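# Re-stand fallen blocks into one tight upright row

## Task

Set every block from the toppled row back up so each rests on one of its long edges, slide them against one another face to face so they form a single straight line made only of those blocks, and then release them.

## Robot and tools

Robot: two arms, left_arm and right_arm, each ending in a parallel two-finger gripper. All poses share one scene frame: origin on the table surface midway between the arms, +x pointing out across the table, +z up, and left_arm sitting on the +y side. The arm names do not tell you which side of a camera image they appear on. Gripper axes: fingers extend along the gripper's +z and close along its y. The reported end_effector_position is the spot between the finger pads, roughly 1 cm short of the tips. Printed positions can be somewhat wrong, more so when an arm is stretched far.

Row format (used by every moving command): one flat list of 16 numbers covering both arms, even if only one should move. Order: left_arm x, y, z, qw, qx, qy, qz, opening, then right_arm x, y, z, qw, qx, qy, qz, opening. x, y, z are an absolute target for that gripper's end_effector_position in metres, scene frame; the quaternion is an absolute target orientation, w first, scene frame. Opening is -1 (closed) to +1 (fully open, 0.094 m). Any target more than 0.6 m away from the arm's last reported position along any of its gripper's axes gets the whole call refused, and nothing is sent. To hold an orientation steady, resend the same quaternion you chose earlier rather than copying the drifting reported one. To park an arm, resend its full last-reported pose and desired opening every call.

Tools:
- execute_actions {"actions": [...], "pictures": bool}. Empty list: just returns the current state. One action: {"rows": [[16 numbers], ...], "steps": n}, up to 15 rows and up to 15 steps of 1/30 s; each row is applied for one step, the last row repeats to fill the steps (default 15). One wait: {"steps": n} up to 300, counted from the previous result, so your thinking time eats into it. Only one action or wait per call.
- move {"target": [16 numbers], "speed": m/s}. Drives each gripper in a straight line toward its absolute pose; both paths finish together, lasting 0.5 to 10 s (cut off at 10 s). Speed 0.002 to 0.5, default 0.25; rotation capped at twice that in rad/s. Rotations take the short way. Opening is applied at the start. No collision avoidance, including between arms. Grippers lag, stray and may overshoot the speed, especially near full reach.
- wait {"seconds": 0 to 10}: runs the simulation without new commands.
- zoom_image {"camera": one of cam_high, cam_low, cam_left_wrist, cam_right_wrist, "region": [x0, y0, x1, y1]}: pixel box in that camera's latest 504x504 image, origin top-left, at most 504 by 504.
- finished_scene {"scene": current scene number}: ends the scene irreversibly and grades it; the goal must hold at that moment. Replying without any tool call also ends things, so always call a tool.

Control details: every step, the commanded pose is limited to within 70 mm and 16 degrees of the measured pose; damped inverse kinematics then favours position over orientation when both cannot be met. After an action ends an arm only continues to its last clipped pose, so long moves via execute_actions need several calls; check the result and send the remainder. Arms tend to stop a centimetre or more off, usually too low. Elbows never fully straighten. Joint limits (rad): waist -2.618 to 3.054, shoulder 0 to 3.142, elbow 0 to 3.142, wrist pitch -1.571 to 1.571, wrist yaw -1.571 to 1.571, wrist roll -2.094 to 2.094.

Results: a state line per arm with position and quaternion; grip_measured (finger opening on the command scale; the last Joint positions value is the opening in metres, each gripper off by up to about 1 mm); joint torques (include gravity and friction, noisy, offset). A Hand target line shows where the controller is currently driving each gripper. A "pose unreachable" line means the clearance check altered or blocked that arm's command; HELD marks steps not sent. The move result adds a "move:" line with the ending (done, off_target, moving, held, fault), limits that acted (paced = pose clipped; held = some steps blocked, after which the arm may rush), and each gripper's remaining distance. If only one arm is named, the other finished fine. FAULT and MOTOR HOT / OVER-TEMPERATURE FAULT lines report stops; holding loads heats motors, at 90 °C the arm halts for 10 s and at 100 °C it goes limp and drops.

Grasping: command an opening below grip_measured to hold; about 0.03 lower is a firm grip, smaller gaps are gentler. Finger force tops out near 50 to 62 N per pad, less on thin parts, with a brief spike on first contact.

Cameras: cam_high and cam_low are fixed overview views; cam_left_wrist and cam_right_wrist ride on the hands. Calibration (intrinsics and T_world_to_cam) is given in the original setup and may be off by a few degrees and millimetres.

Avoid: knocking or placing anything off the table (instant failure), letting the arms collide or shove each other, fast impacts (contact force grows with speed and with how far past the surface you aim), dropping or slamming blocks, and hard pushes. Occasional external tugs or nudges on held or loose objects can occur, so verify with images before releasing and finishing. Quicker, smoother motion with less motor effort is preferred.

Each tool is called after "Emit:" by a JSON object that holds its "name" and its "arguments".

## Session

Emit:
{"name": "execute_actions", "arguments": {"actions": []}}

Scene clock: 0.00 s of 4800.00 s.
left_arm: end_effector_position=(+0.3318, +0.5259, +0.2671) grip_measured=+1.000 end_effector_quat_wxyz=(+0.450, +0.035, +0.872, +0.188) | right_arm: end_effector_position=(+0.4062, -0.0956, +0.2861) grip_measured=+1.000 end_effector_quat_wxyz=(+0.524, +0.300, +0.681, +0.414)
Joint positions: left_arm=[ 0.397  1.291  1.151 -0.414  0.093  0.493  0.094] | right_arm=[0.735 1.427 0.925 0.373 0.568 1.154 0.094]
Joint velocities: left_arm=[ 0.002 -0.017 -0.002 -0.081  0.037  0.007  0.   ] | right_arm=[ 0.007 -0.002 -0.007  0.037 -0.095  0.007  0.   ]
Joint torques (N m, as the arm reports them, + toward a larger angle): no reading
Motor temperatures (°C, as the motors report them): left_arm=[29 32 32 29 28 26] | right_arm=[27 34 33 32 27 28]
Hand target (left_arm): +0.332, +0.525, +0.274; +0.457, +0.035, +0.869, +0.189
Hand target (right_arm): +0.406, -0.096, +0.297; +0.528, +0.300, +0.673, +0.421
camera_calibration (this result's frames):
cam_left_wrist: T_world_to_cam=[[-0.0904909, -0.795116, -0.599668, 0.618795], [-0.956527, 0.237021, -0.169931, 0.270512], [0.277248, 0.558222, -0.781999, -0.0650305], [0, 0, 0, 1]] pos_world=[0.332777, 0.464198, 0.366186]
cam_right_wrist: T_world_to_cam=[[-0.0328621, -0.381361, -0.923842, 0.241707], [-0.622135, 0.731234, -0.279723, 0.446835], [0.78222, 0.565562, -0.261288, -0.0710084], [0, 0, 0, 1]] pos_world=[0.341479, -0.194404, 0.329736]

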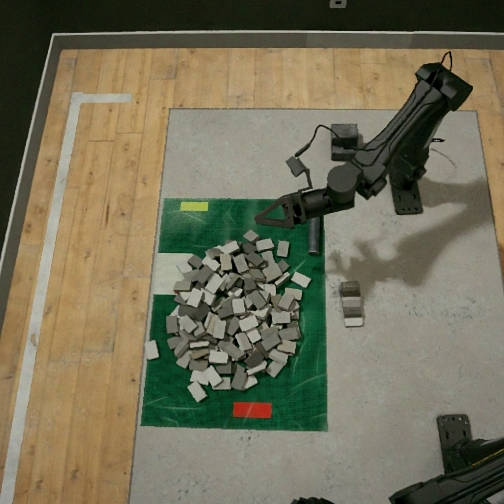

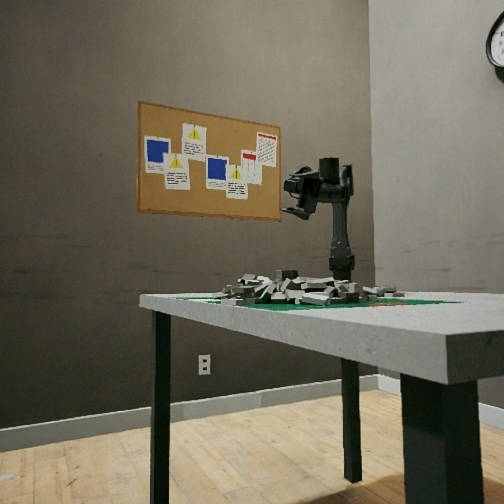

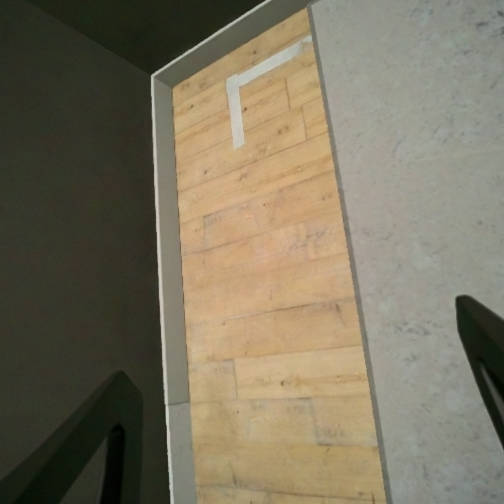

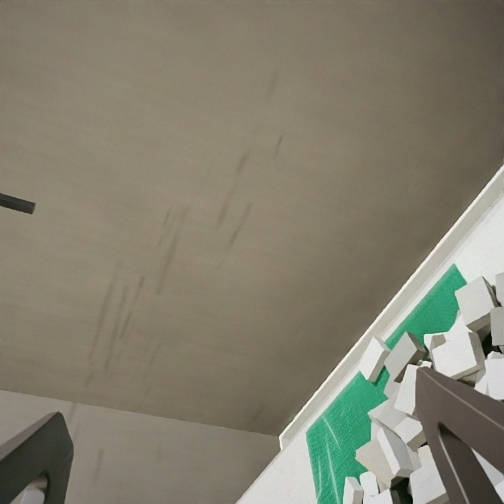

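Emit:
{"name": "zoom_image", "arguments": {"camera": "cam_high", "region": [310, 265, 390, 345]}}

Emit:
{"name": "move", "arguments": {"target": [0.12,0.20,0.16,0,0,0.966,-0.2588,-1, 0.186,-0.06,0.10,0.2634,-0.6702,0.6360,0.2776,0.5], "speed": 0.25}}

Region (310, 265, 390, 345) of cam_high's 504x504 image, scaled by 6.300, with more detail than that image has.

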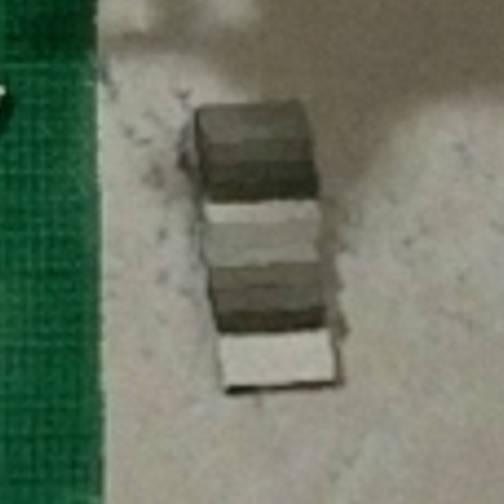

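Scene clock: 9.93 s of 4800.00 s.
left_arm: end_effector_position=(+0.1261, +0.2020, +0.1544) grip_measured=-0.991 end_effector_quat_wxyz=(-0.006, -0.001, +0.967, -0.254) | right_arm: end_effector_position=(+0.1866, -0.0641, +0.0895) grip_measured=+0.502 end_effector_quat_wxyz=(-0.259, +0.667, -0.643, -0.274)
Joint positions: left_arm=[-0.451  1.167  0.995 -1.201  0.478 -0.434  0.   ] | right_arm=[ 0.728  1.344  0.693 -0.323 -0.524 -0.624  0.071]
Joint velocities: left_arm=[-0.012 -0.002  0.002  0.051 -0.051 -0.022 -0.   ] | right_arm=[ 0.007 -0.017  0.002  0.007 -0.007 -0.095 -0.   ]
Joint torques (N m, as the arm reports them, + toward a larger angle): left_arm=[-0.69 -4.14  4.48  0.87  0.36 -0.06] | right_arm=[ 0.76 -3.55  9.87  1.1  -0.25 -0.14]
Motor temperatures (°C, as the motors report them): left_arm=[29 33 33 30 28 26] | right_arm=[27 35 35 34 27 28]
Hand target (left_arm): +0.124, +0.198, +0.157; +0.002, +0.002, +0.964, -0.267
Hand target (right_arm): +0.188, -0.057, +0.098; -0.265, +0.675, -0.632, -0.275
Off the commanded pose (left_arm): 0.009 m, 1 deg.
Off the commanded pose (right_arm): 0.011 m, 1 deg.
After step 90, 2.13 s passed at rest.
move: off_target (right_arm)
camera_calibration (this result's frames):
cam_left_wrist: T_world_to_cam=[[-0.329314, -0.823708, 0.461581, 0.147088], [-0.746685, 0.526397, 0.406654, -0.0425725], [-0.577939, -0.210739, -0.7884, 0.348755], [0, 0, 0, 1]] pos_world=[0.218209, 0.217064, 0.224378]
cam_right_wrist: T_world_to_cam=[[0.995653, -0.0621199, -0.0694006, -0.183092], [-0.0831791, -0.928298, -0.362413, 0.0326301], [-0.0419114, 0.36661, -0.92943, 0.232371], [0, 0, 0, 1]] pos_world=[0.194749, -0.0662727, 0.215091]

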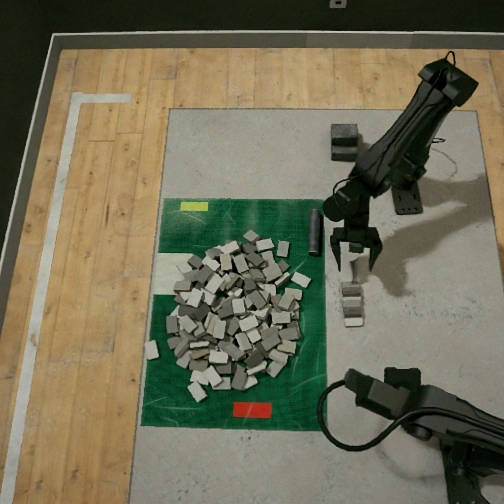

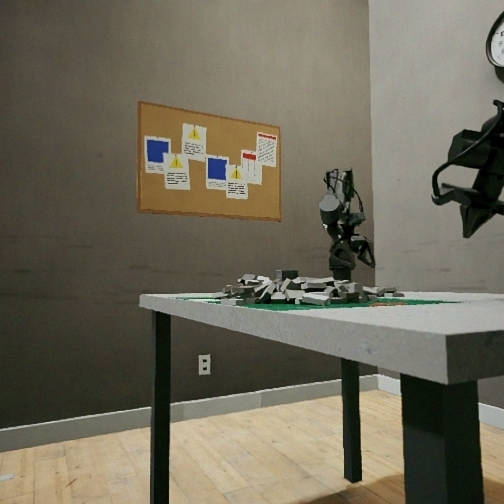

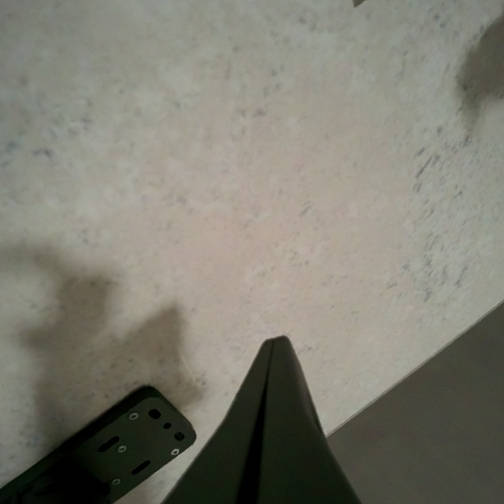

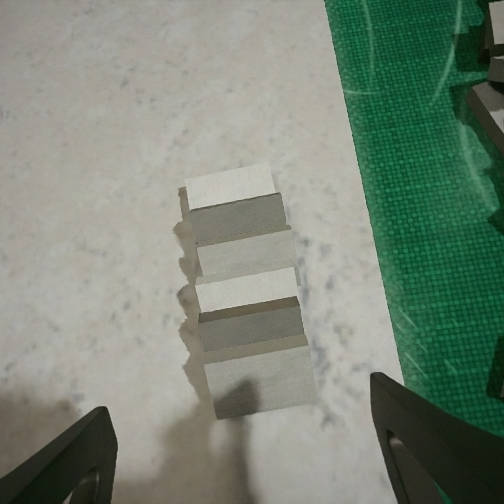

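Emit:
{"name": "zoom_image", "arguments": {"camera": "cam_right_wrist", "region": [150, 150, 350, 430]}}

Region (150, 150, 350, 430) of cam_right_wrist's 504x504 image, scaled by 1.800, with more detail than that image has; it fills the left 360 columns of this view, and the rest is white.

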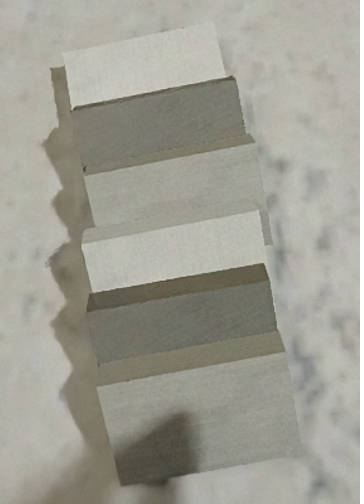

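Emit:
{"name": "move", "arguments": {"target": [0.193,0.003,0.072,0.3232,0.6072,0.6626,-0.2962,0.5, 0.186,-0.17,0.11,0.2634,-0.6702,0.6360,0.2776,0.5], "speed": 0.25}}

Scene clock: 133.77 s of 4800.00 s.
left_arm: end_effector_position=(+0.1927, +0.0118, +0.0647) grip_measured=+0.498 end_effector_quat_wxyz=(+0.311, +0.598, +0.678, -0.291) | right_arm: end_effector_position=(+0.1859, -0.1722, +0.1007) grip_measured=+0.502 end_effector_quat_wxyz=(-0.246, +0.672, -0.643, -0.273)
Joint positions: left_arm=[-0.828  1.697  0.818  0.049  0.529  0.475  0.07 ] | right_arm=[ 0.287  1.134  0.656 -0.819 -0.711 -1.135  0.071]
Joint velocities: left_arm=[-0.002  0.002 -0.007  0.037  0.007  0.051  0.   ] | right_arm=[ 0.002 -0.002 -0.002  0.007 -0.066  0.007 -0.   ]
Joint torques (N m, as the arm reports them, + toward a larger angle): left_arm=[-0.59 -5.37  7.21  1.54  0.32  0.12] | right_arm=[-0.71 -4.39  7.33  0.57 -0.5  -0.12]
Motor temperatures (°C, as the motors report them): left_arm=[29 33 33 31 28 26] | right_arm=[27 34 38 34 27 28]
Hand target (left_arm): +0.196, +0.001, +0.074; +0.325, +0.605, +0.663, -0.298
Hand target (right_arm): +0.185, -0.172, +0.109; -0.259, +0.672, -0.636, -0.276
Off the commanded pose (left_arm): 0.011 m, 3 deg.
Off the commanded pose (right_arm): 0.010 m, 2 deg.
After step 90, 117.00 s passed at rest.
move: off_target (left_arm)
camera_calibration (this result's frames):
cam_left_wrist: T_world_to_cam=[[-0.965632, 0.0977981, -0.240813, 0.210936], [0.148027, 0.968498, -0.200247, 0.00544847], [0.213643, -0.229011, -0.94969, 0.13463], [0, 0, 0, 1]] pos_world=[0.174118, 0.00492572, 0.179744]
cam_right_wrist: T_world_to_cam=[[0.995414, -0.0515153, -0.0806035, -0.185356], [-0.0761783, -0.936531, -0.34221, -0.0683995], [-0.0578586, 0.34678, -0.93616, 0.282624], [0, 0, 0, 1]] pos_world=[0.195647, -0.171615, 0.226234]

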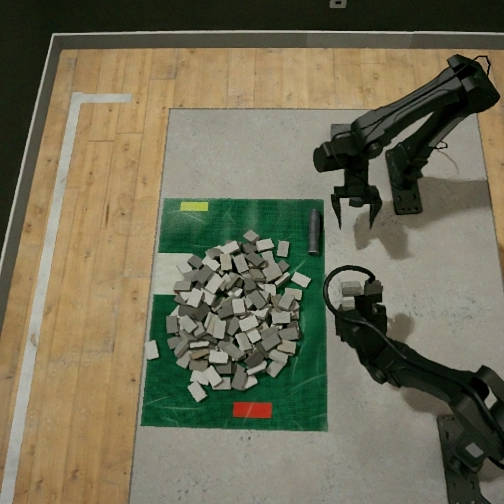

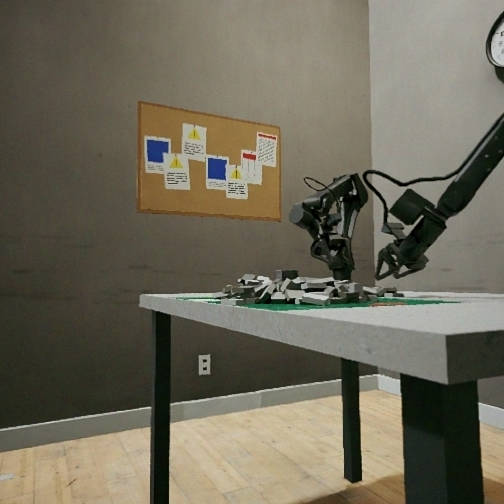

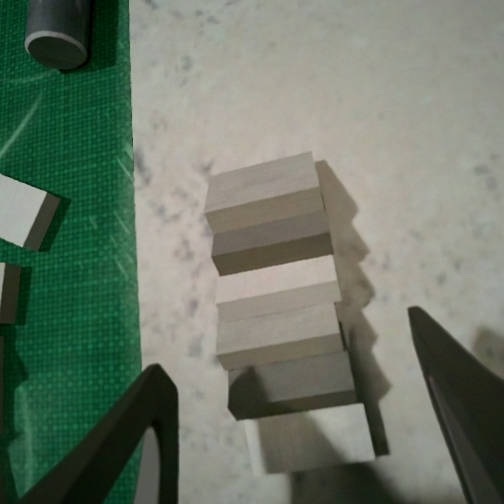

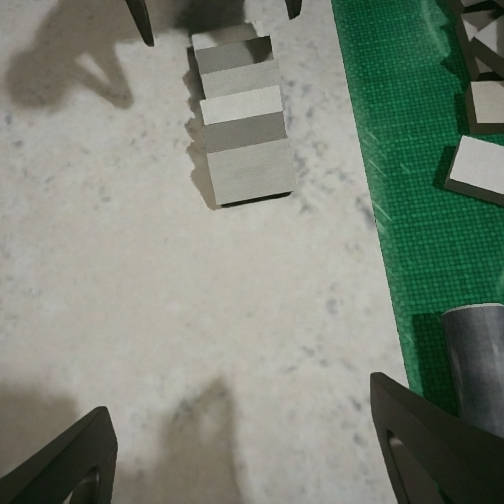

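Emit:
{"name": "move", "arguments": {"target": [0.189,-0.035,0.050,0.3232,0.6072,0.6626,-0.2962,0.5, 0.186,-0.17,0.11,0.2634,-0.6702,0.6360,0.2776,0.5], "speed": 0.08}}

Scene clock: 139.97 s of 4800.00 s.
left_arm: end_effector_position=(+0.1855, -0.0249, +0.0434) grip_measured=+0.498 end_effector_quat_wxyz=(+0.313, +0.609, +0.668, -0.292) | right_arm: end_effector_position=(+0.1855, -0.1718, +0.1011) grip_measured=+0.502 end_effector_quat_wxyz=(-0.247, +0.672, -0.642, -0.275)
Joint positions: left_arm=[-0.919  1.829  0.864  0.17   0.48   0.427  0.07 ] | right_arm=[ 0.287  1.134  0.656 -0.82  -0.715 -1.136  0.071]
Joint velocities: left_arm=[ 0.017  0.007 -0.002 -0.037 -0.022 -0.051  0.   ] | right_arm=[ 0.002 -0.012 -0.017 -0.066  0.007  0.037 -0.001]
Joint torques (N m, as the arm reports them, + toward a larger angle): left_arm=[-0.87 -6.01  6.87  1.58  0.14 -0.03] | right_arm=[-0.34 -4.78  6.98  0.76 -0.5   0.01]
Motor temperatures (°C, as the motors report them): left_arm=[29 33 34 32 28 26] | right_arm=[27 34 38 33 27 28]
Hand target (left_arm): +0.189, -0.035, +0.050; +0.323, +0.607, +0.663, -0.297
Hand target (right_arm): +0.186, -0.170, +0.110; -0.263, +0.670, -0.636, -0.277
Off the commanded pose (left_arm): 0.013 m, 1 deg.
Off the commanded pose (right_arm): 0.009 m, 2 deg.
After step 90, 2.23 s passed at rest.
move: off_target (left_arm)
camera_calibration (this result's frames):
cam_left_wrist: T_world_to_cam=[[-0.95962, 0.1224, -0.253275, 0.20242], [0.176059, 0.963556, -0.201403, 0.032439], [0.219393, -0.237861, -0.946197, 0.106052], [0, 0, 0, 1]] pos_world=[0.165268, -0.0308074, 0.158148]
cam_right_wrist: T_world_to_cam=[[0.995404, -0.0494016, -0.0820412, -0.184355], [-0.0748755, -0.935574, -0.3451, -0.067732], [-0.0597071, 0.349657, -0.934973, 0.283546], [0, 0, 0, 1]] pos_world=[0.195366, -0.17162, 0.226609]

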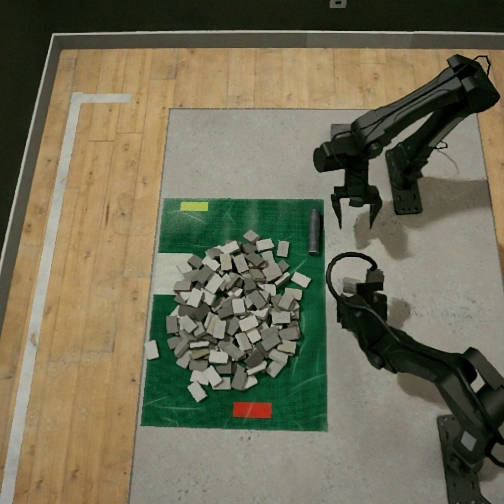

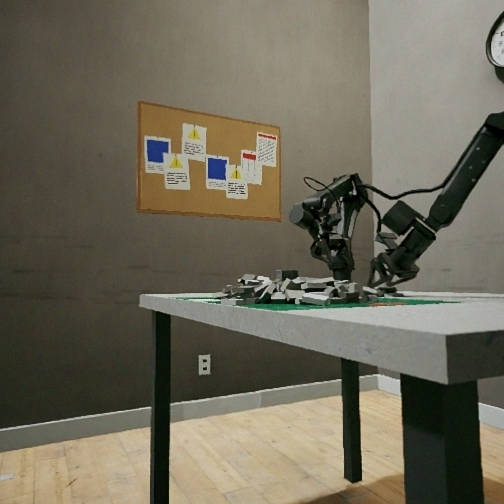

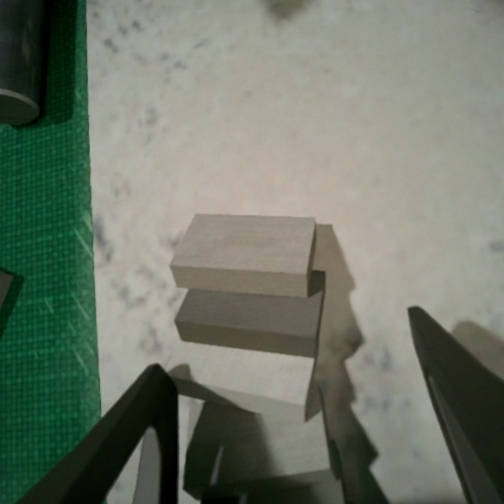

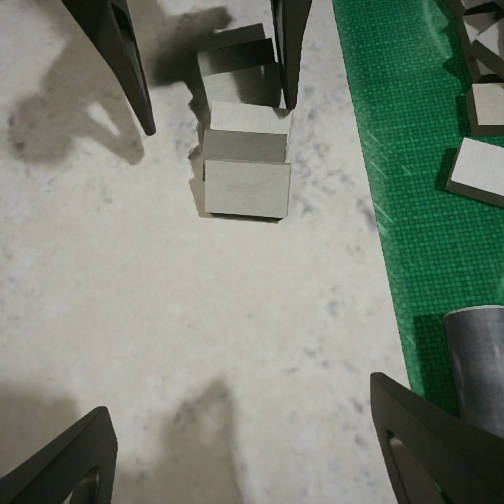

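Emit:
{"name": "move", "arguments": {"target": [0.203,-0.025,0.066,0.3232,0.6072,0.6626,-0.2962,0.6, 0.186,-0.17,0.11,0.2634,-0.6702,0.6360,0.2776,0.5], "speed": 0.05}}

Scene clock: 146.73 s of 4800.00 s.
left_arm: end_effector_position=(+0.1988, -0.0202, +0.0488) grip_measured=+0.598 end_effector_quat_wxyz=(+0.312, +0.605, +0.673, -0.290) | right_arm: end_effector_position=(+0.1855, -0.1717, +0.1011) grip_measured=+0.502 end_effector_quat_wxyz=(-0.247, +0.672, -0.642, -0.275)
Joint positions: left_arm=[-0.884  1.829  0.9    0.119  0.495  0.446  0.075] | right_arm=[ 0.287  1.134  0.656 -0.82  -0.715 -1.136  0.071]
Joint velocities: left_arm=[ 0.002 -0.002 -0.022  0.007 -0.022 -0.022 -0.001] | right_arm=[ 0.002 -0.002 -0.012 -0.007 -0.066 -0.051 -0.001]
Joint torques (N m, as the arm reports them, + toward a larger angle): left_arm=[ 0.88 -9.04  6.88  1.25  0.31  0.17] | right_arm=[-0.36 -4.81  7.01  0.73 -0.5   0.02]
Motor temperatures (°C, as the motors report them): left_arm=[29 34 34 32 28 26] | right_arm=[27 34 37 33 27 28]
Hand target (left_arm): +0.203, -0.024, +0.066; +0.324, +0.607, +0.663, -0.296
Hand target (right_arm): +0.186, -0.170, +0.110; -0.263, +0.670, -0.636, -0.278
Off the commanded pose (left_arm): 0.018 m, 2 deg.
Off the commanded pose (right_arm): 0.009 m, 2 deg.
After step 90, 2.90 s passed at rest.
move: off_target (left_arm)
camera_calibration (this result's frames):
cam_left_wrist: T_world_to_cam=[[-0.96208, 0.111364, -0.248998, 0.216045], [0.16287, 0.966801, -0.196898, 0.0291378], [0.218804, -0.229986, -0.948278, 0.109762], [0, 0, 0, 1]] pos_world=[0.179091, -0.0269864, 0.163617]
cam_right_wrist: T_world_to_cam=[[0.995398, -0.0492713, -0.082193, -0.184281], [-0.0748261, -0.935464, -0.34541, -0.0676379], [-0.0598698, 0.34997, -0.934846, 0.283641], [0, 0, 0, 1]] pos_world=[0.195353, -0.171618, 0.226651]

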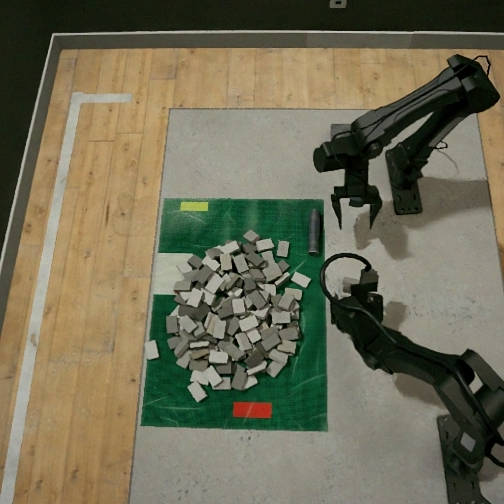

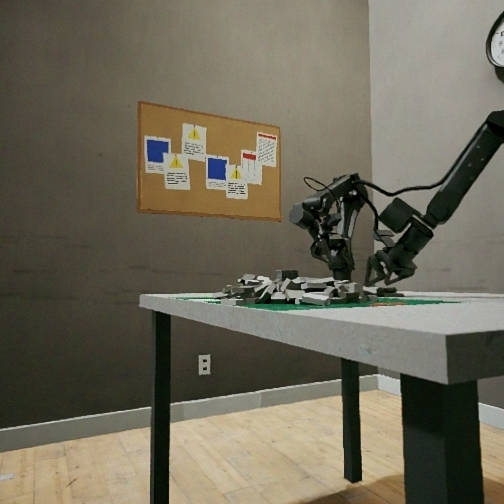

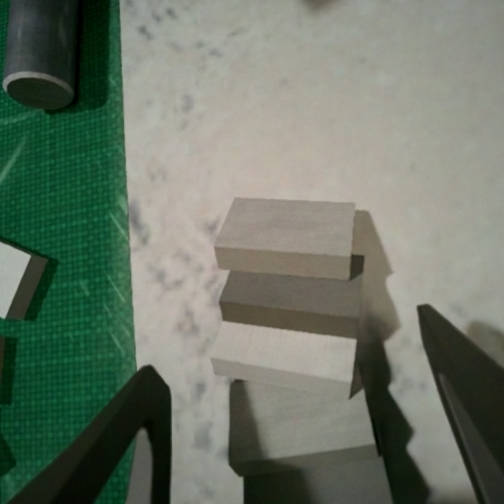

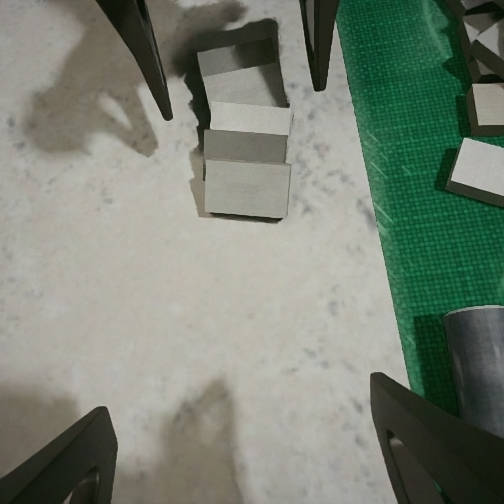

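Emit:
{"name": "move", "arguments": {"target": [0.203,-0.040,0.056,0.2847,0.6834,0.5836,-0.3333,0.6, 0.186,-0.17,0.11,0.2634,-0.6702,0.6360,0.2776,0.5], "speed": 0.06}}

Scene clock: 166.50 s of 4800.00 s.
left_arm: end_effector_position=(+0.1994, -0.0369, +0.0509) grip_measured=+0.598 end_effector_quat_wxyz=(+0.285, +0.682, +0.589, -0.327) | right_arm: end_effector_position=(+0.1855, -0.1717, +0.1011) grip_measured=+0.502 end_effector_quat_wxyz=(-0.247, +0.672, -0.642, -0.275)
Joint positions: left_arm=[-0.848  1.946  1.089 -0.072  0.677  0.703  0.075] | right_arm=[ 0.287  1.134  0.656 -0.82  -0.715 -1.136  0.071]
Joint velocities: left_arm=[ 0.007  0.002  0.002 -0.066 -0.007  0.051  0.001] | right_arm=[-0.012 -0.012 -0.012 -0.066 -0.007 -0.007 -0.   ]
Joint torques (N m, as the arm reports them, + toward a larger angle): left_arm=[ 0.82 -7.51  7.25  1.08  0.46  0.13] | right_arm=[-0.42 -4.76  7.02  0.75 -0.49  0.02]
Motor temperatures (°C, as the motors report them): left_arm=[29 37 35 32 28 26] | right_arm=[27 34 37 33 27 28]
Hand target (left_arm): +0.203, -0.039, +0.056; +0.286, +0.683, +0.584, -0.333
Hand target (right_arm): +0.186, -0.170, +0.110; -0.263, +0.670, -0.636, -0.277
Off the commanded pose (left_arm): 0.007 m, 1 deg.
Off the commanded pose (right_arm): 0.009 m, 2 deg.
After step 90, 14.20 s passed at rest.
move: done
camera_calibration (this result's frames):
cam_left_wrist: T_world_to_cam=[[-0.902369, 0.336444, -0.269324, 0.216492], [0.395802, 0.894224, -0.209054, -0.00289991], [0.170501, -0.295244, -0.940085, 0.11453], [0, 0, 0, 1]] pos_world=[0.176976, -0.03643, 0.165369]
cam_right_wrist: T_world_to_cam=[[0.995398, -0.0492713, -0.082193, -0.184281], [-0.0748261, -0.935464, -0.34541, -0.0676379], [-0.0598698, 0.34997, -0.934846, 0.283641], [0, 0, 0, 1]] pos_world=[0.195353, -0.171618, 0.226651]

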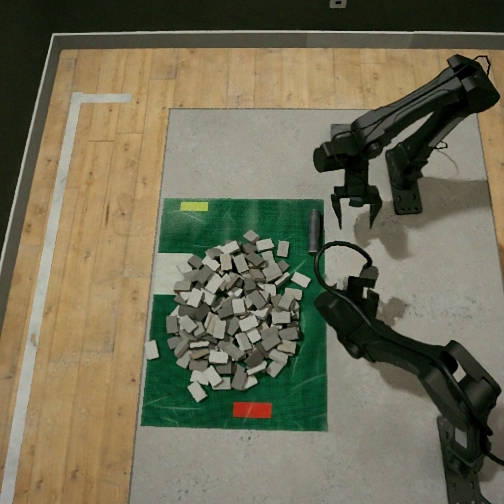

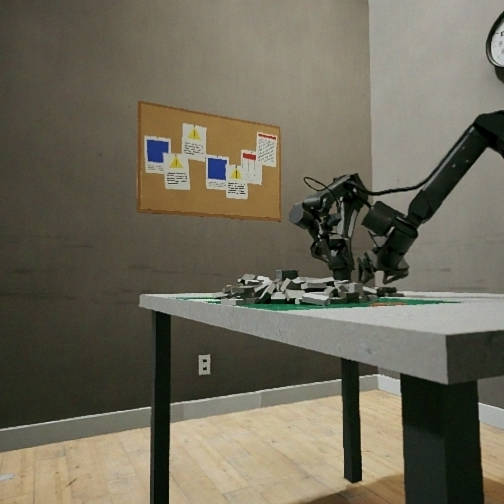

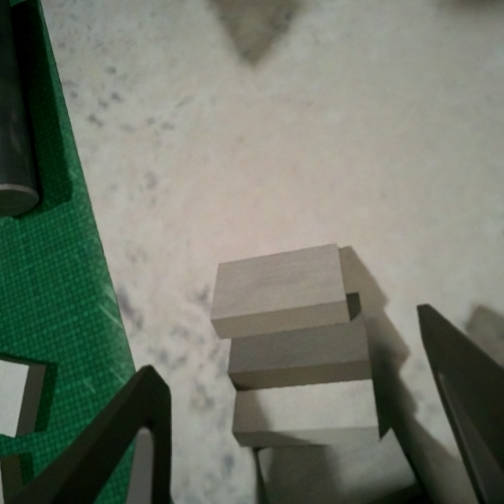

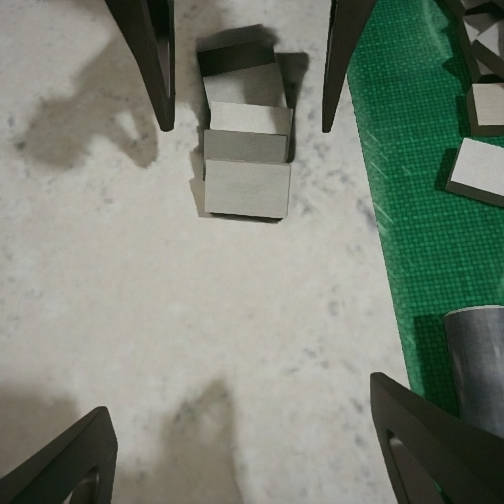

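Emit:
{"name": "move", "arguments": {"target": [0.200,-0.058,0.034,0.2847,0.6834,0.5836,-0.3333,0.6, 0.186,-0.17,0.11,0.2634,-0.6702,0.6360,0.2776,0.5], "speed": 0.04}}

Scene clock: 190.27 s of 4800.00 s.
left_arm: end_effector_position=(+0.1951, -0.0478, +0.0268) grip_measured=+0.598 end_effector_quat_wxyz=(+0.272, +0.684, +0.590, -0.332) | right_arm: end_effector_position=(+0.1855, -0.1718, +0.1011) grip_measured=+0.502 end_effector_quat_wxyz=(-0.247, +0.672, -0.642, -0.275)
Joint positions: left_arm=[-0.873  2.028  1.105 -0.021  0.676  0.687  0.075] | right_arm=[ 0.287  1.134  0.656 -0.82  -0.715 -1.136  0.071]
Joint velocities: left_arm=[ 0.002 -0.002 -0.022 -0.066 -0.007 -0.051 -0.001] | right_arm=[ 0.007  0.002 -0.007 -0.037 -0.022  0.066  0.001]
Joint torques (N m, as the arm reports them, + toward a larger angle): left_arm=[-0.65 -7.81  6.91  1.35  0.24 -0.02] | right_arm=[-0.39 -4.73  6.99  0.74 -0.52  0.03]
Motor temperatures (°C, as the motors report them): left_arm=[29 37 36 32 28 26] | right_arm=[27 34 37 33 27 28]
Hand target (left_arm): +0.200, -0.058, +0.034; +0.285, +0.683, +0.584, -0.334
Hand target (right_arm): +0.186, -0.170, +0.110; -0.263, +0.670, -0.636, -0.277
Off the commanded pose (left_arm): 0.013 m, 2 deg.
Off the commanded pose (right_arm): 0.009 m, 2 deg.
After step 90, 19.77 s passed at rest.
move: off_target (left_arm)
camera_calibration (this result's frames):
cam_left_wrist: T_world_to_cam=[[-0.903523, 0.351829, -0.244668, 0.210044], [0.402997, 0.89174, -0.205898, 0.00199196], [0.145739, -0.284634, -0.947493, 0.0950014], [0, 0, 0, 1]] pos_world=[0.175131, -0.0486352, 0.141814]
cam_right_wrist: T_world_to_cam=[[0.995404, -0.0494016, -0.0820412, -0.184355], [-0.0748755, -0.935574, -0.3451, -0.067732], [-0.0597071, 0.349657, -0.934973, 0.283546], [0, 0, 0, 1]] pos_world=[0.195366, -0.17162, 0.226609]

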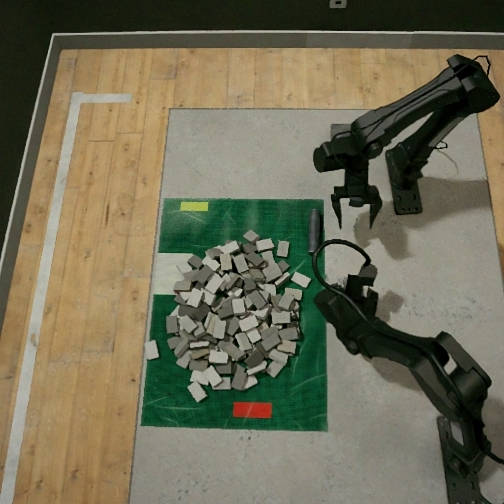

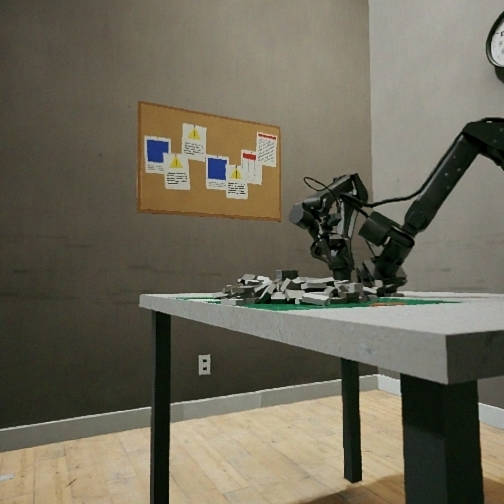

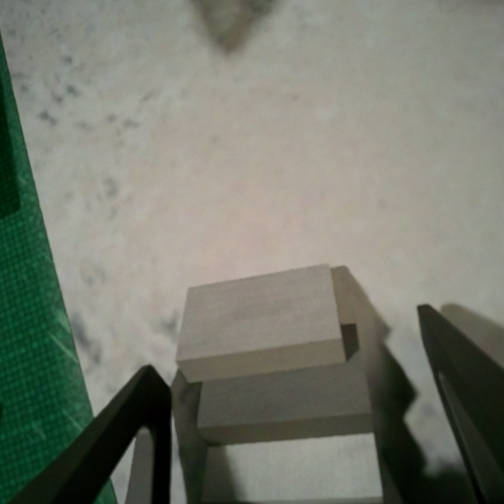

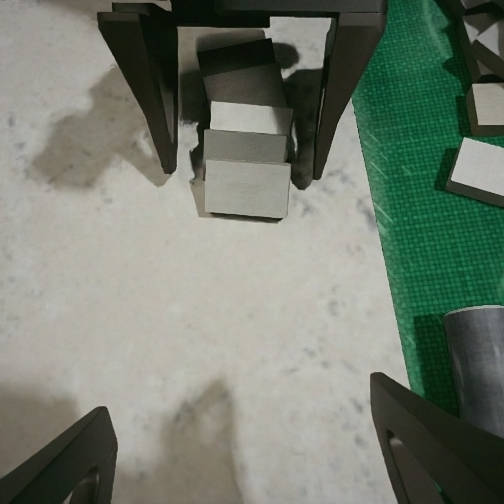

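Emit:
{"name": "move", "arguments": {"target": [0.203,-0.070,0.036,0.2847,0.6834,0.5836,-0.3333,0.6, 0.186,-0.17,0.11,0.2634,-0.6702,0.6360,0.2776,0.5], "speed": 0.03}}

Scene clock: 195.63 s of 4800.00 s.
left_arm: end_effector_position=(+0.1998, -0.0615, +0.0309) grip_measured=+0.598 end_effector_quat_wxyz=(+0.279, +0.684, +0.586, -0.332) | right_arm: end_effector_position=(+0.1855, -0.1718, +0.1011) grip_measured=+0.502 end_effector_quat_wxyz=(-0.247, +0.672, -0.642, -0.275)
Joint positions: left_arm=[-0.888  2.054  1.156 -0.02   0.667  0.671  0.075] | right_arm=[ 0.287  1.134  0.656 -0.82  -0.715 -1.136  0.071]
Joint velocities: left_arm=[ 0.002  0.002 -0.007 -0.051  0.007 -0.081 -0.002] | right_arm=[-0.017  0.007 -0.027 -0.095 -0.022 -0.037  0.001]
Joint torques (N m, as the arm reports them, + toward a larger angle): left_arm=[-0.61 -8.06  7.    1.27  0.21 -0.05] | right_arm=[-0.38 -4.75  7.04  0.74 -0.5   0.02]
Motor temperatures (°C, as the motors report them): left_arm=[29 37 35 33 28 26] | right_arm=[27 34 37 33 27 28]
Hand target (left_arm): +0.203, -0.070, +0.036; +0.285, +0.683, +0.584, -0.334
Hand target (right_arm): +0.186, -0.170, +0.110; -0.263, +0.670, -0.636, -0.277
Off the commanded pose (left_arm): 0.010 m, 1 deg.
Off the commanded pose (right_arm): 0.009 m, 2 deg.
After step 90, 1.27 s passed at rest.
move: done
camera_calibration (this result's frames):
cam_left_wrist: T_world_to_cam=[[-0.900815, 0.349056, -0.258246, 0.219864], [0.405311, 0.88931, -0.211781, 0.0126873], [0.155738, -0.295445, -0.94258, 0.0914433], [0, 0, 0, 1]] pos_world=[0.178673, -0.0610114, 0.145659]
cam_right_wrist: T_world_to_cam=[[0.995404, -0.0494016, -0.0820412, -0.184355], [-0.0748755, -0.935574, -0.3451, -0.067732], [-0.0597071, 0.349657, -0.934973, 0.283546], [0, 0, 0, 1]] pos_world=[0.195366, -0.17162, 0.226609]

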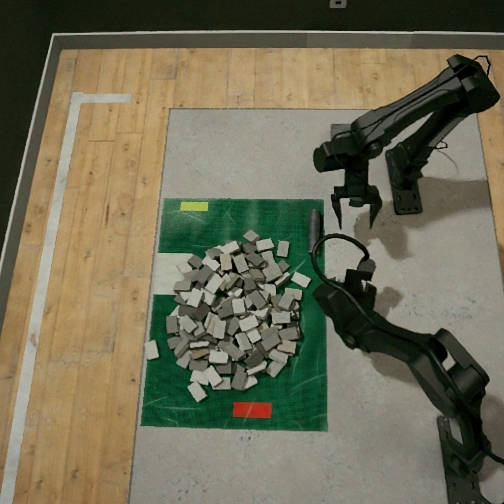

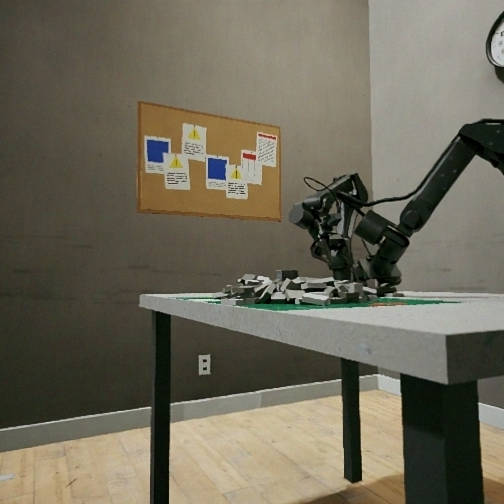

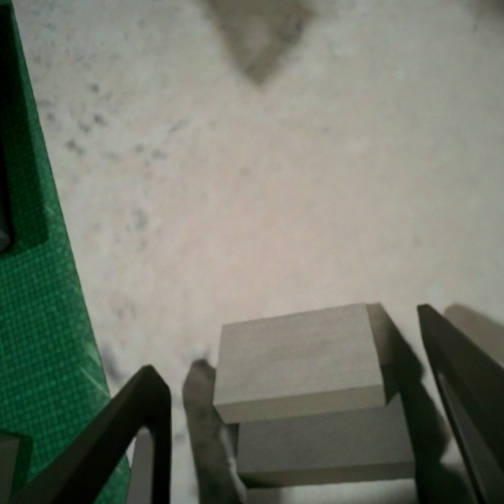

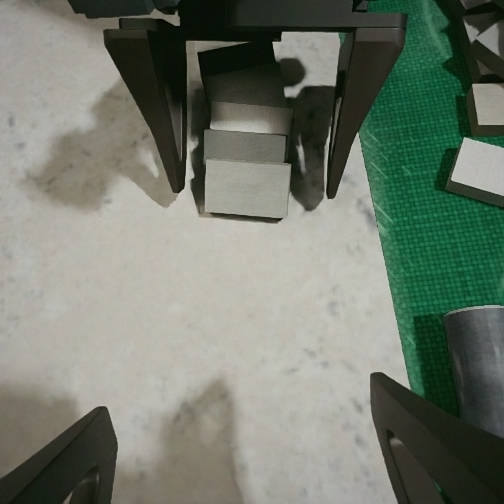

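Emit:
{"name": "move", "arguments": {"target": [0.199,-0.070,0.029,0.2847,0.6834,0.5836,-0.3333,0.6, 0.186,-0.17,0.11,0.2634,-0.6702,0.6360,0.2776,0.5], "speed": 0.03}}

Scene clock: 201.10 s of 4800.00 s.
left_arm: end_effector_position=(+0.1985, -0.0648, +0.0273) grip_measured=+0.598 end_effector_quat_wxyz=(+0.280, +0.685, +0.586, -0.331) | right_arm: end_effector_position=(+0.1855, -0.1717, +0.1011) grip_measured=+0.502 end_effector_quat_wxyz=(-0.247, +0.672, -0.642, -0.275)
Joint positions: left_arm=[-0.897  2.067  1.156 -0.001  0.661  0.664  0.075] | right_arm=[ 0.287  1.134  0.656 -0.82  -0.715 -1.136  0.071]
Joint velocities: left_arm=[ 0.012 -0.007 -0.012 -0.007  0.037  0.007 -0.001] | right_arm=[ 0.007 -0.007  0.017 -0.007 -0.11  -0.066 -0.   ]
Joint torques (N m, as the arm reports them, + toward a larger angle): left_arm=[-0.6  -8.34  5.56  1.41  0.23 -0.04] | right_arm=[-0.3  -4.73  6.92  0.72 -0.49  0.01]
Motor temperatures (°C, as the motors report them): left_arm=[29 38 35 33 28 26] | right_arm=[27 34 37 32 27 28]
Hand target (left_arm): +0.199, -0.070, +0.029; +0.285, +0.684, +0.584, -0.333
Hand target (right_arm): +0.186, -0.170, +0.110; -0.263, +0.670, -0.636, -0.278
Off the commanded pose (left_arm): 0.006 m, 1 deg.
Off the commanded pose (right_arm): 0.009 m, 2 deg.
After step 90, 1.53 s passed at rest.
move: done
camera_calibration (this result's frames):
cam_left_wrist: T_world_to_cam=[[-0.900127, 0.349198, -0.260445, 0.218829], [0.406102, 0.888994, -0.211593, 0.0151474], [0.157646, -0.296228, -0.942017, 0.0868448], [0, 0, 0, 1]] pos_world=[0.177132, -0.0641548, 0.142007]
cam_right_wrist: T_world_to_cam=[[0.995398, -0.0492713, -0.082193, -0.184281], [-0.0748261, -0.935464, -0.34541, -0.0676379], [-0.0598698, 0.34997, -0.934846, 0.283641], [0, 0, 0, 1]] pos_world=[0.195353, -0.171618, 0.226651]

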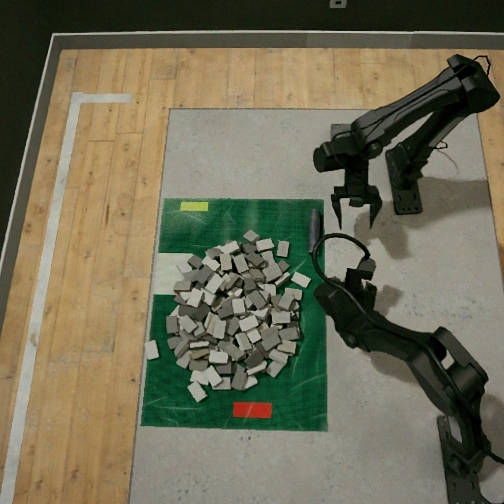

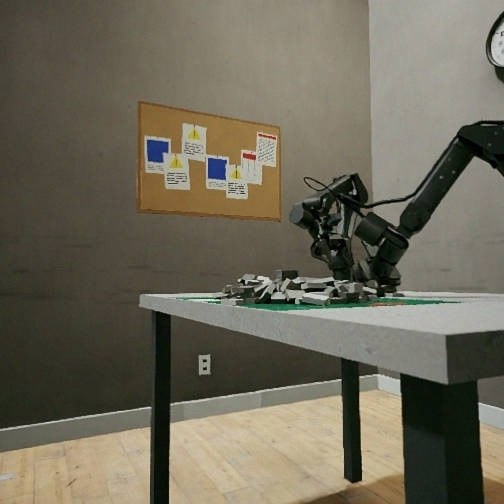

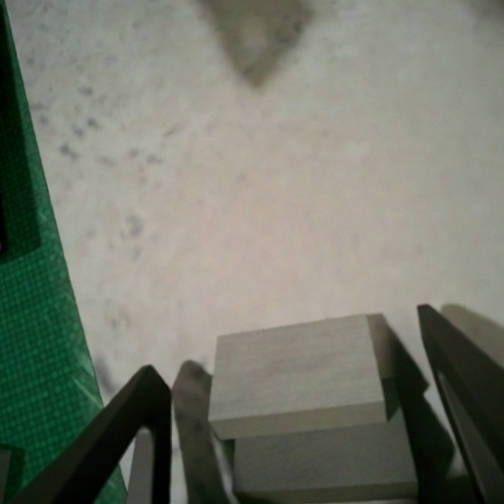

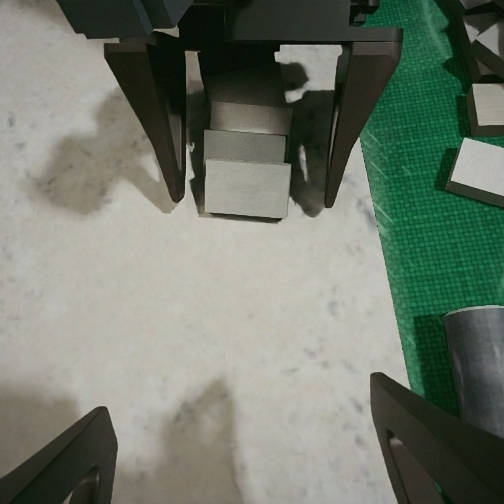

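Emit:
{"name": "execute_actions", "arguments": {"actions": [{"rows": [[0.199,-0.070,0.029,0.2847,0.6834,0.5836,-0.3333,0.45, 0.186,-0.17,0.11,0.2634,-0.6702,0.6360,0.2776,0.5],[0.199,-0.070,0.029,0.2847,0.6834,0.5836,-0.3333,0.35, 0.186,-0.17,0.11,0.2634,-0.6702,0.6360,0.2776,0.5],[0.199,-0.070,0.029,0.2847,0.6834,0.5836,-0.3333,0.25, 0.186,-0.17,0.11,0.2634,-0.6702,0.6360,0.2776,0.5],[0.199,-0.070,0.029,0.2847,0.6834,0.5836,-0.3333,0.17, 0.186,-0.17,0.11,0.2634,-0.6702,0.6360,0.2776,0.5],[0.199,-0.070,0.029,0.2847,0.6834,0.5836,-0.3333,0.10, 0.186,-0.17,0.11,0.2634,-0.6702,0.6360,0.2776,0.5],[0.199,-0.070,0.029,0.2847,0.6834,0.5836,-0.3333,0.04, 0.186,-0.17,0.11,0.2634,-0.6702,0.6360,0.2776,0.5],[0.199,-0.070,0.029,0.2847,0.6834,0.5836,-0.3333,-0.01, 0.186,-0.17,0.11,0.2634,-0.6702,0.6360,0.2776,0.5],[0.199,-0.070,0.029,0.2847,0.6834,0.5836,-0.3333,-0.05, 0.186,-0.17,0.11,0.2634,-0.6702,0.6360,0.2776,0.5],[0.199,-0.070,0.029,0.2847,0.6834,0.5836,-0.3333,-0.09, 0.186,-0.17,0.11,0.2634,-0.6702,0.6360,0.2776,0.5],[0.199,-0.070,0.029,0.2847,0.6834,0.5836,-0.3333,-0.12, 0.186,-0.17,0.11,0.2634,-0.6702,0.6360,0.2776,0.5],[0.199,-0.070,0.029,0.2847,0.6834,0.5836,-0.3333,-0.14, 0.186,-0.17,0.11,0.2634,-0.6702,0.6360,0.2776,0.5],[0.199,-0.070,0.029,0.2847,0.6834,0.5836,-0.3333,-0.16, 0.186,-0.17,0.11,0.2634,-0.6702,0.6360,0.2776,0.5]], "steps": 15}]}}

Scene clock: 209.13 s of 4800.00 s.
left_arm: end_effector_position=(+0.1979, -0.0654, +0.0275) grip_measured=-0.112 end_effector_quat_wxyz=(+0.280, +0.685, +0.585, -0.332) | right_arm: end_effector_position=(+0.1854, -0.1717, +0.1012) grip_measured=+0.502 end_effector_quat_wxyz=(-0.247, +0.672, -0.642, -0.275)
Joint positions: left_arm=[-0.898  2.067  1.156  0.001  0.661  0.662  0.042] | right_arm=[ 0.287  1.134  0.656 -0.82  -0.716 -1.136  0.071]
Joint velocities: left_arm=[-0.002  0.007 -0.002  0.007  0.022  0.022  0.   ] | right_arm=[-0.002  0.007  0.012  0.066 -0.007 -0.037 -0.   ]
Joint torques (N m, as the arm reports them, + toward a larger angle): left_arm=[-0.4  -8.41  5.51  1.41  0.22 -0.04] | right_arm=[-0.39 -4.77  6.98  0.75 -0.49  0.03]
Motor temperatures (°C, as the motors report them): left_arm=[29 38 35 33 28 26] | right_arm=[27 34 37 32 27 28]
Hand target (left_arm): +0.199, -0.070, +0.029; +0.285, +0.683, +0.584, -0.334
Hand target (right_arm): +0.186, -0.170, +0.110; -0.263, +0.670, -0.636, -0.278
Off the commanded pose (left_arm): 0.005 m, 1 deg.
Off the commanded pose (right_arm): 0.009 m, 2 deg.
Steps of this call (steps 1 to 90: nothing new was sent; then 4.53 s passed at rest; steps 91 to 105: all 15 steps of this action). Readings (end_effector_position):
91: left_arm (+0.1987, -0.0650, +0.0275) | right_arm (+0.1854, -0.1717, +0.1012)
92: left_arm (+0.1987, -0.0650, +0.0275) | right_arm (+0.1854, -0.1717, +0.1012)
94: left_arm (+0.1987, -0.0650, +0.0275) | right_arm (+0.1854, -0.1717, +0.1012)
98: left_arm (+0.1984, -0.0651, +0.0275) | right_arm (+0.1854, -0.1717, +0.1012)
105: the state above
camera_calibration (this result's frames):
cam_left_wrist: T_world_to_cam=[[-0.899855, 0.349658, -0.260768, 0.218557], [0.40676, 0.888546, -0.212211, 0.0158302], [0.157503, -0.297029, -0.941789, 0.0868744], [0, 0, 0, 1]] pos_world=[0.176548, -0.0646819, 0.142169]
cam_right_wrist: T_world_to_cam=[[0.995392, -0.0491409, -0.0823447, -0.184206], [-0.0747768, -0.935354, -0.345719, -0.0675438], [-0.0600325, 0.350283, -0.934718, 0.283735], [0, 0, 0, 1]] pos_world=[0.19534, -0.171617, 0.226692]

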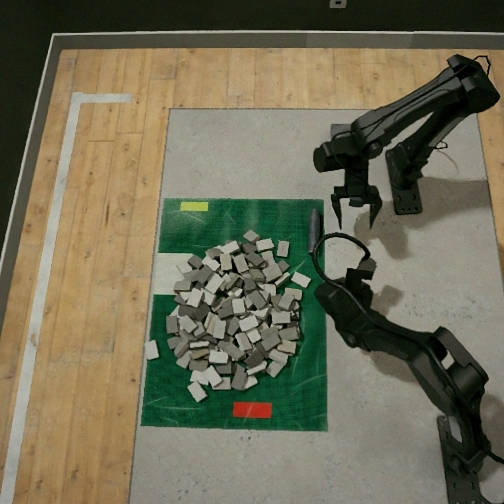

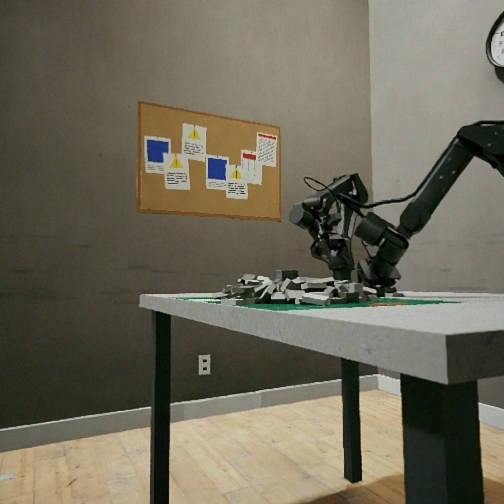

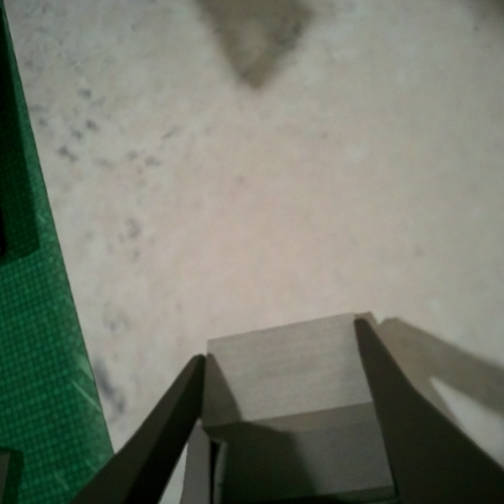

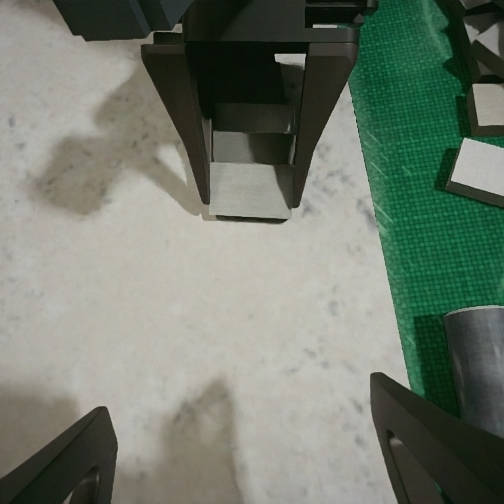

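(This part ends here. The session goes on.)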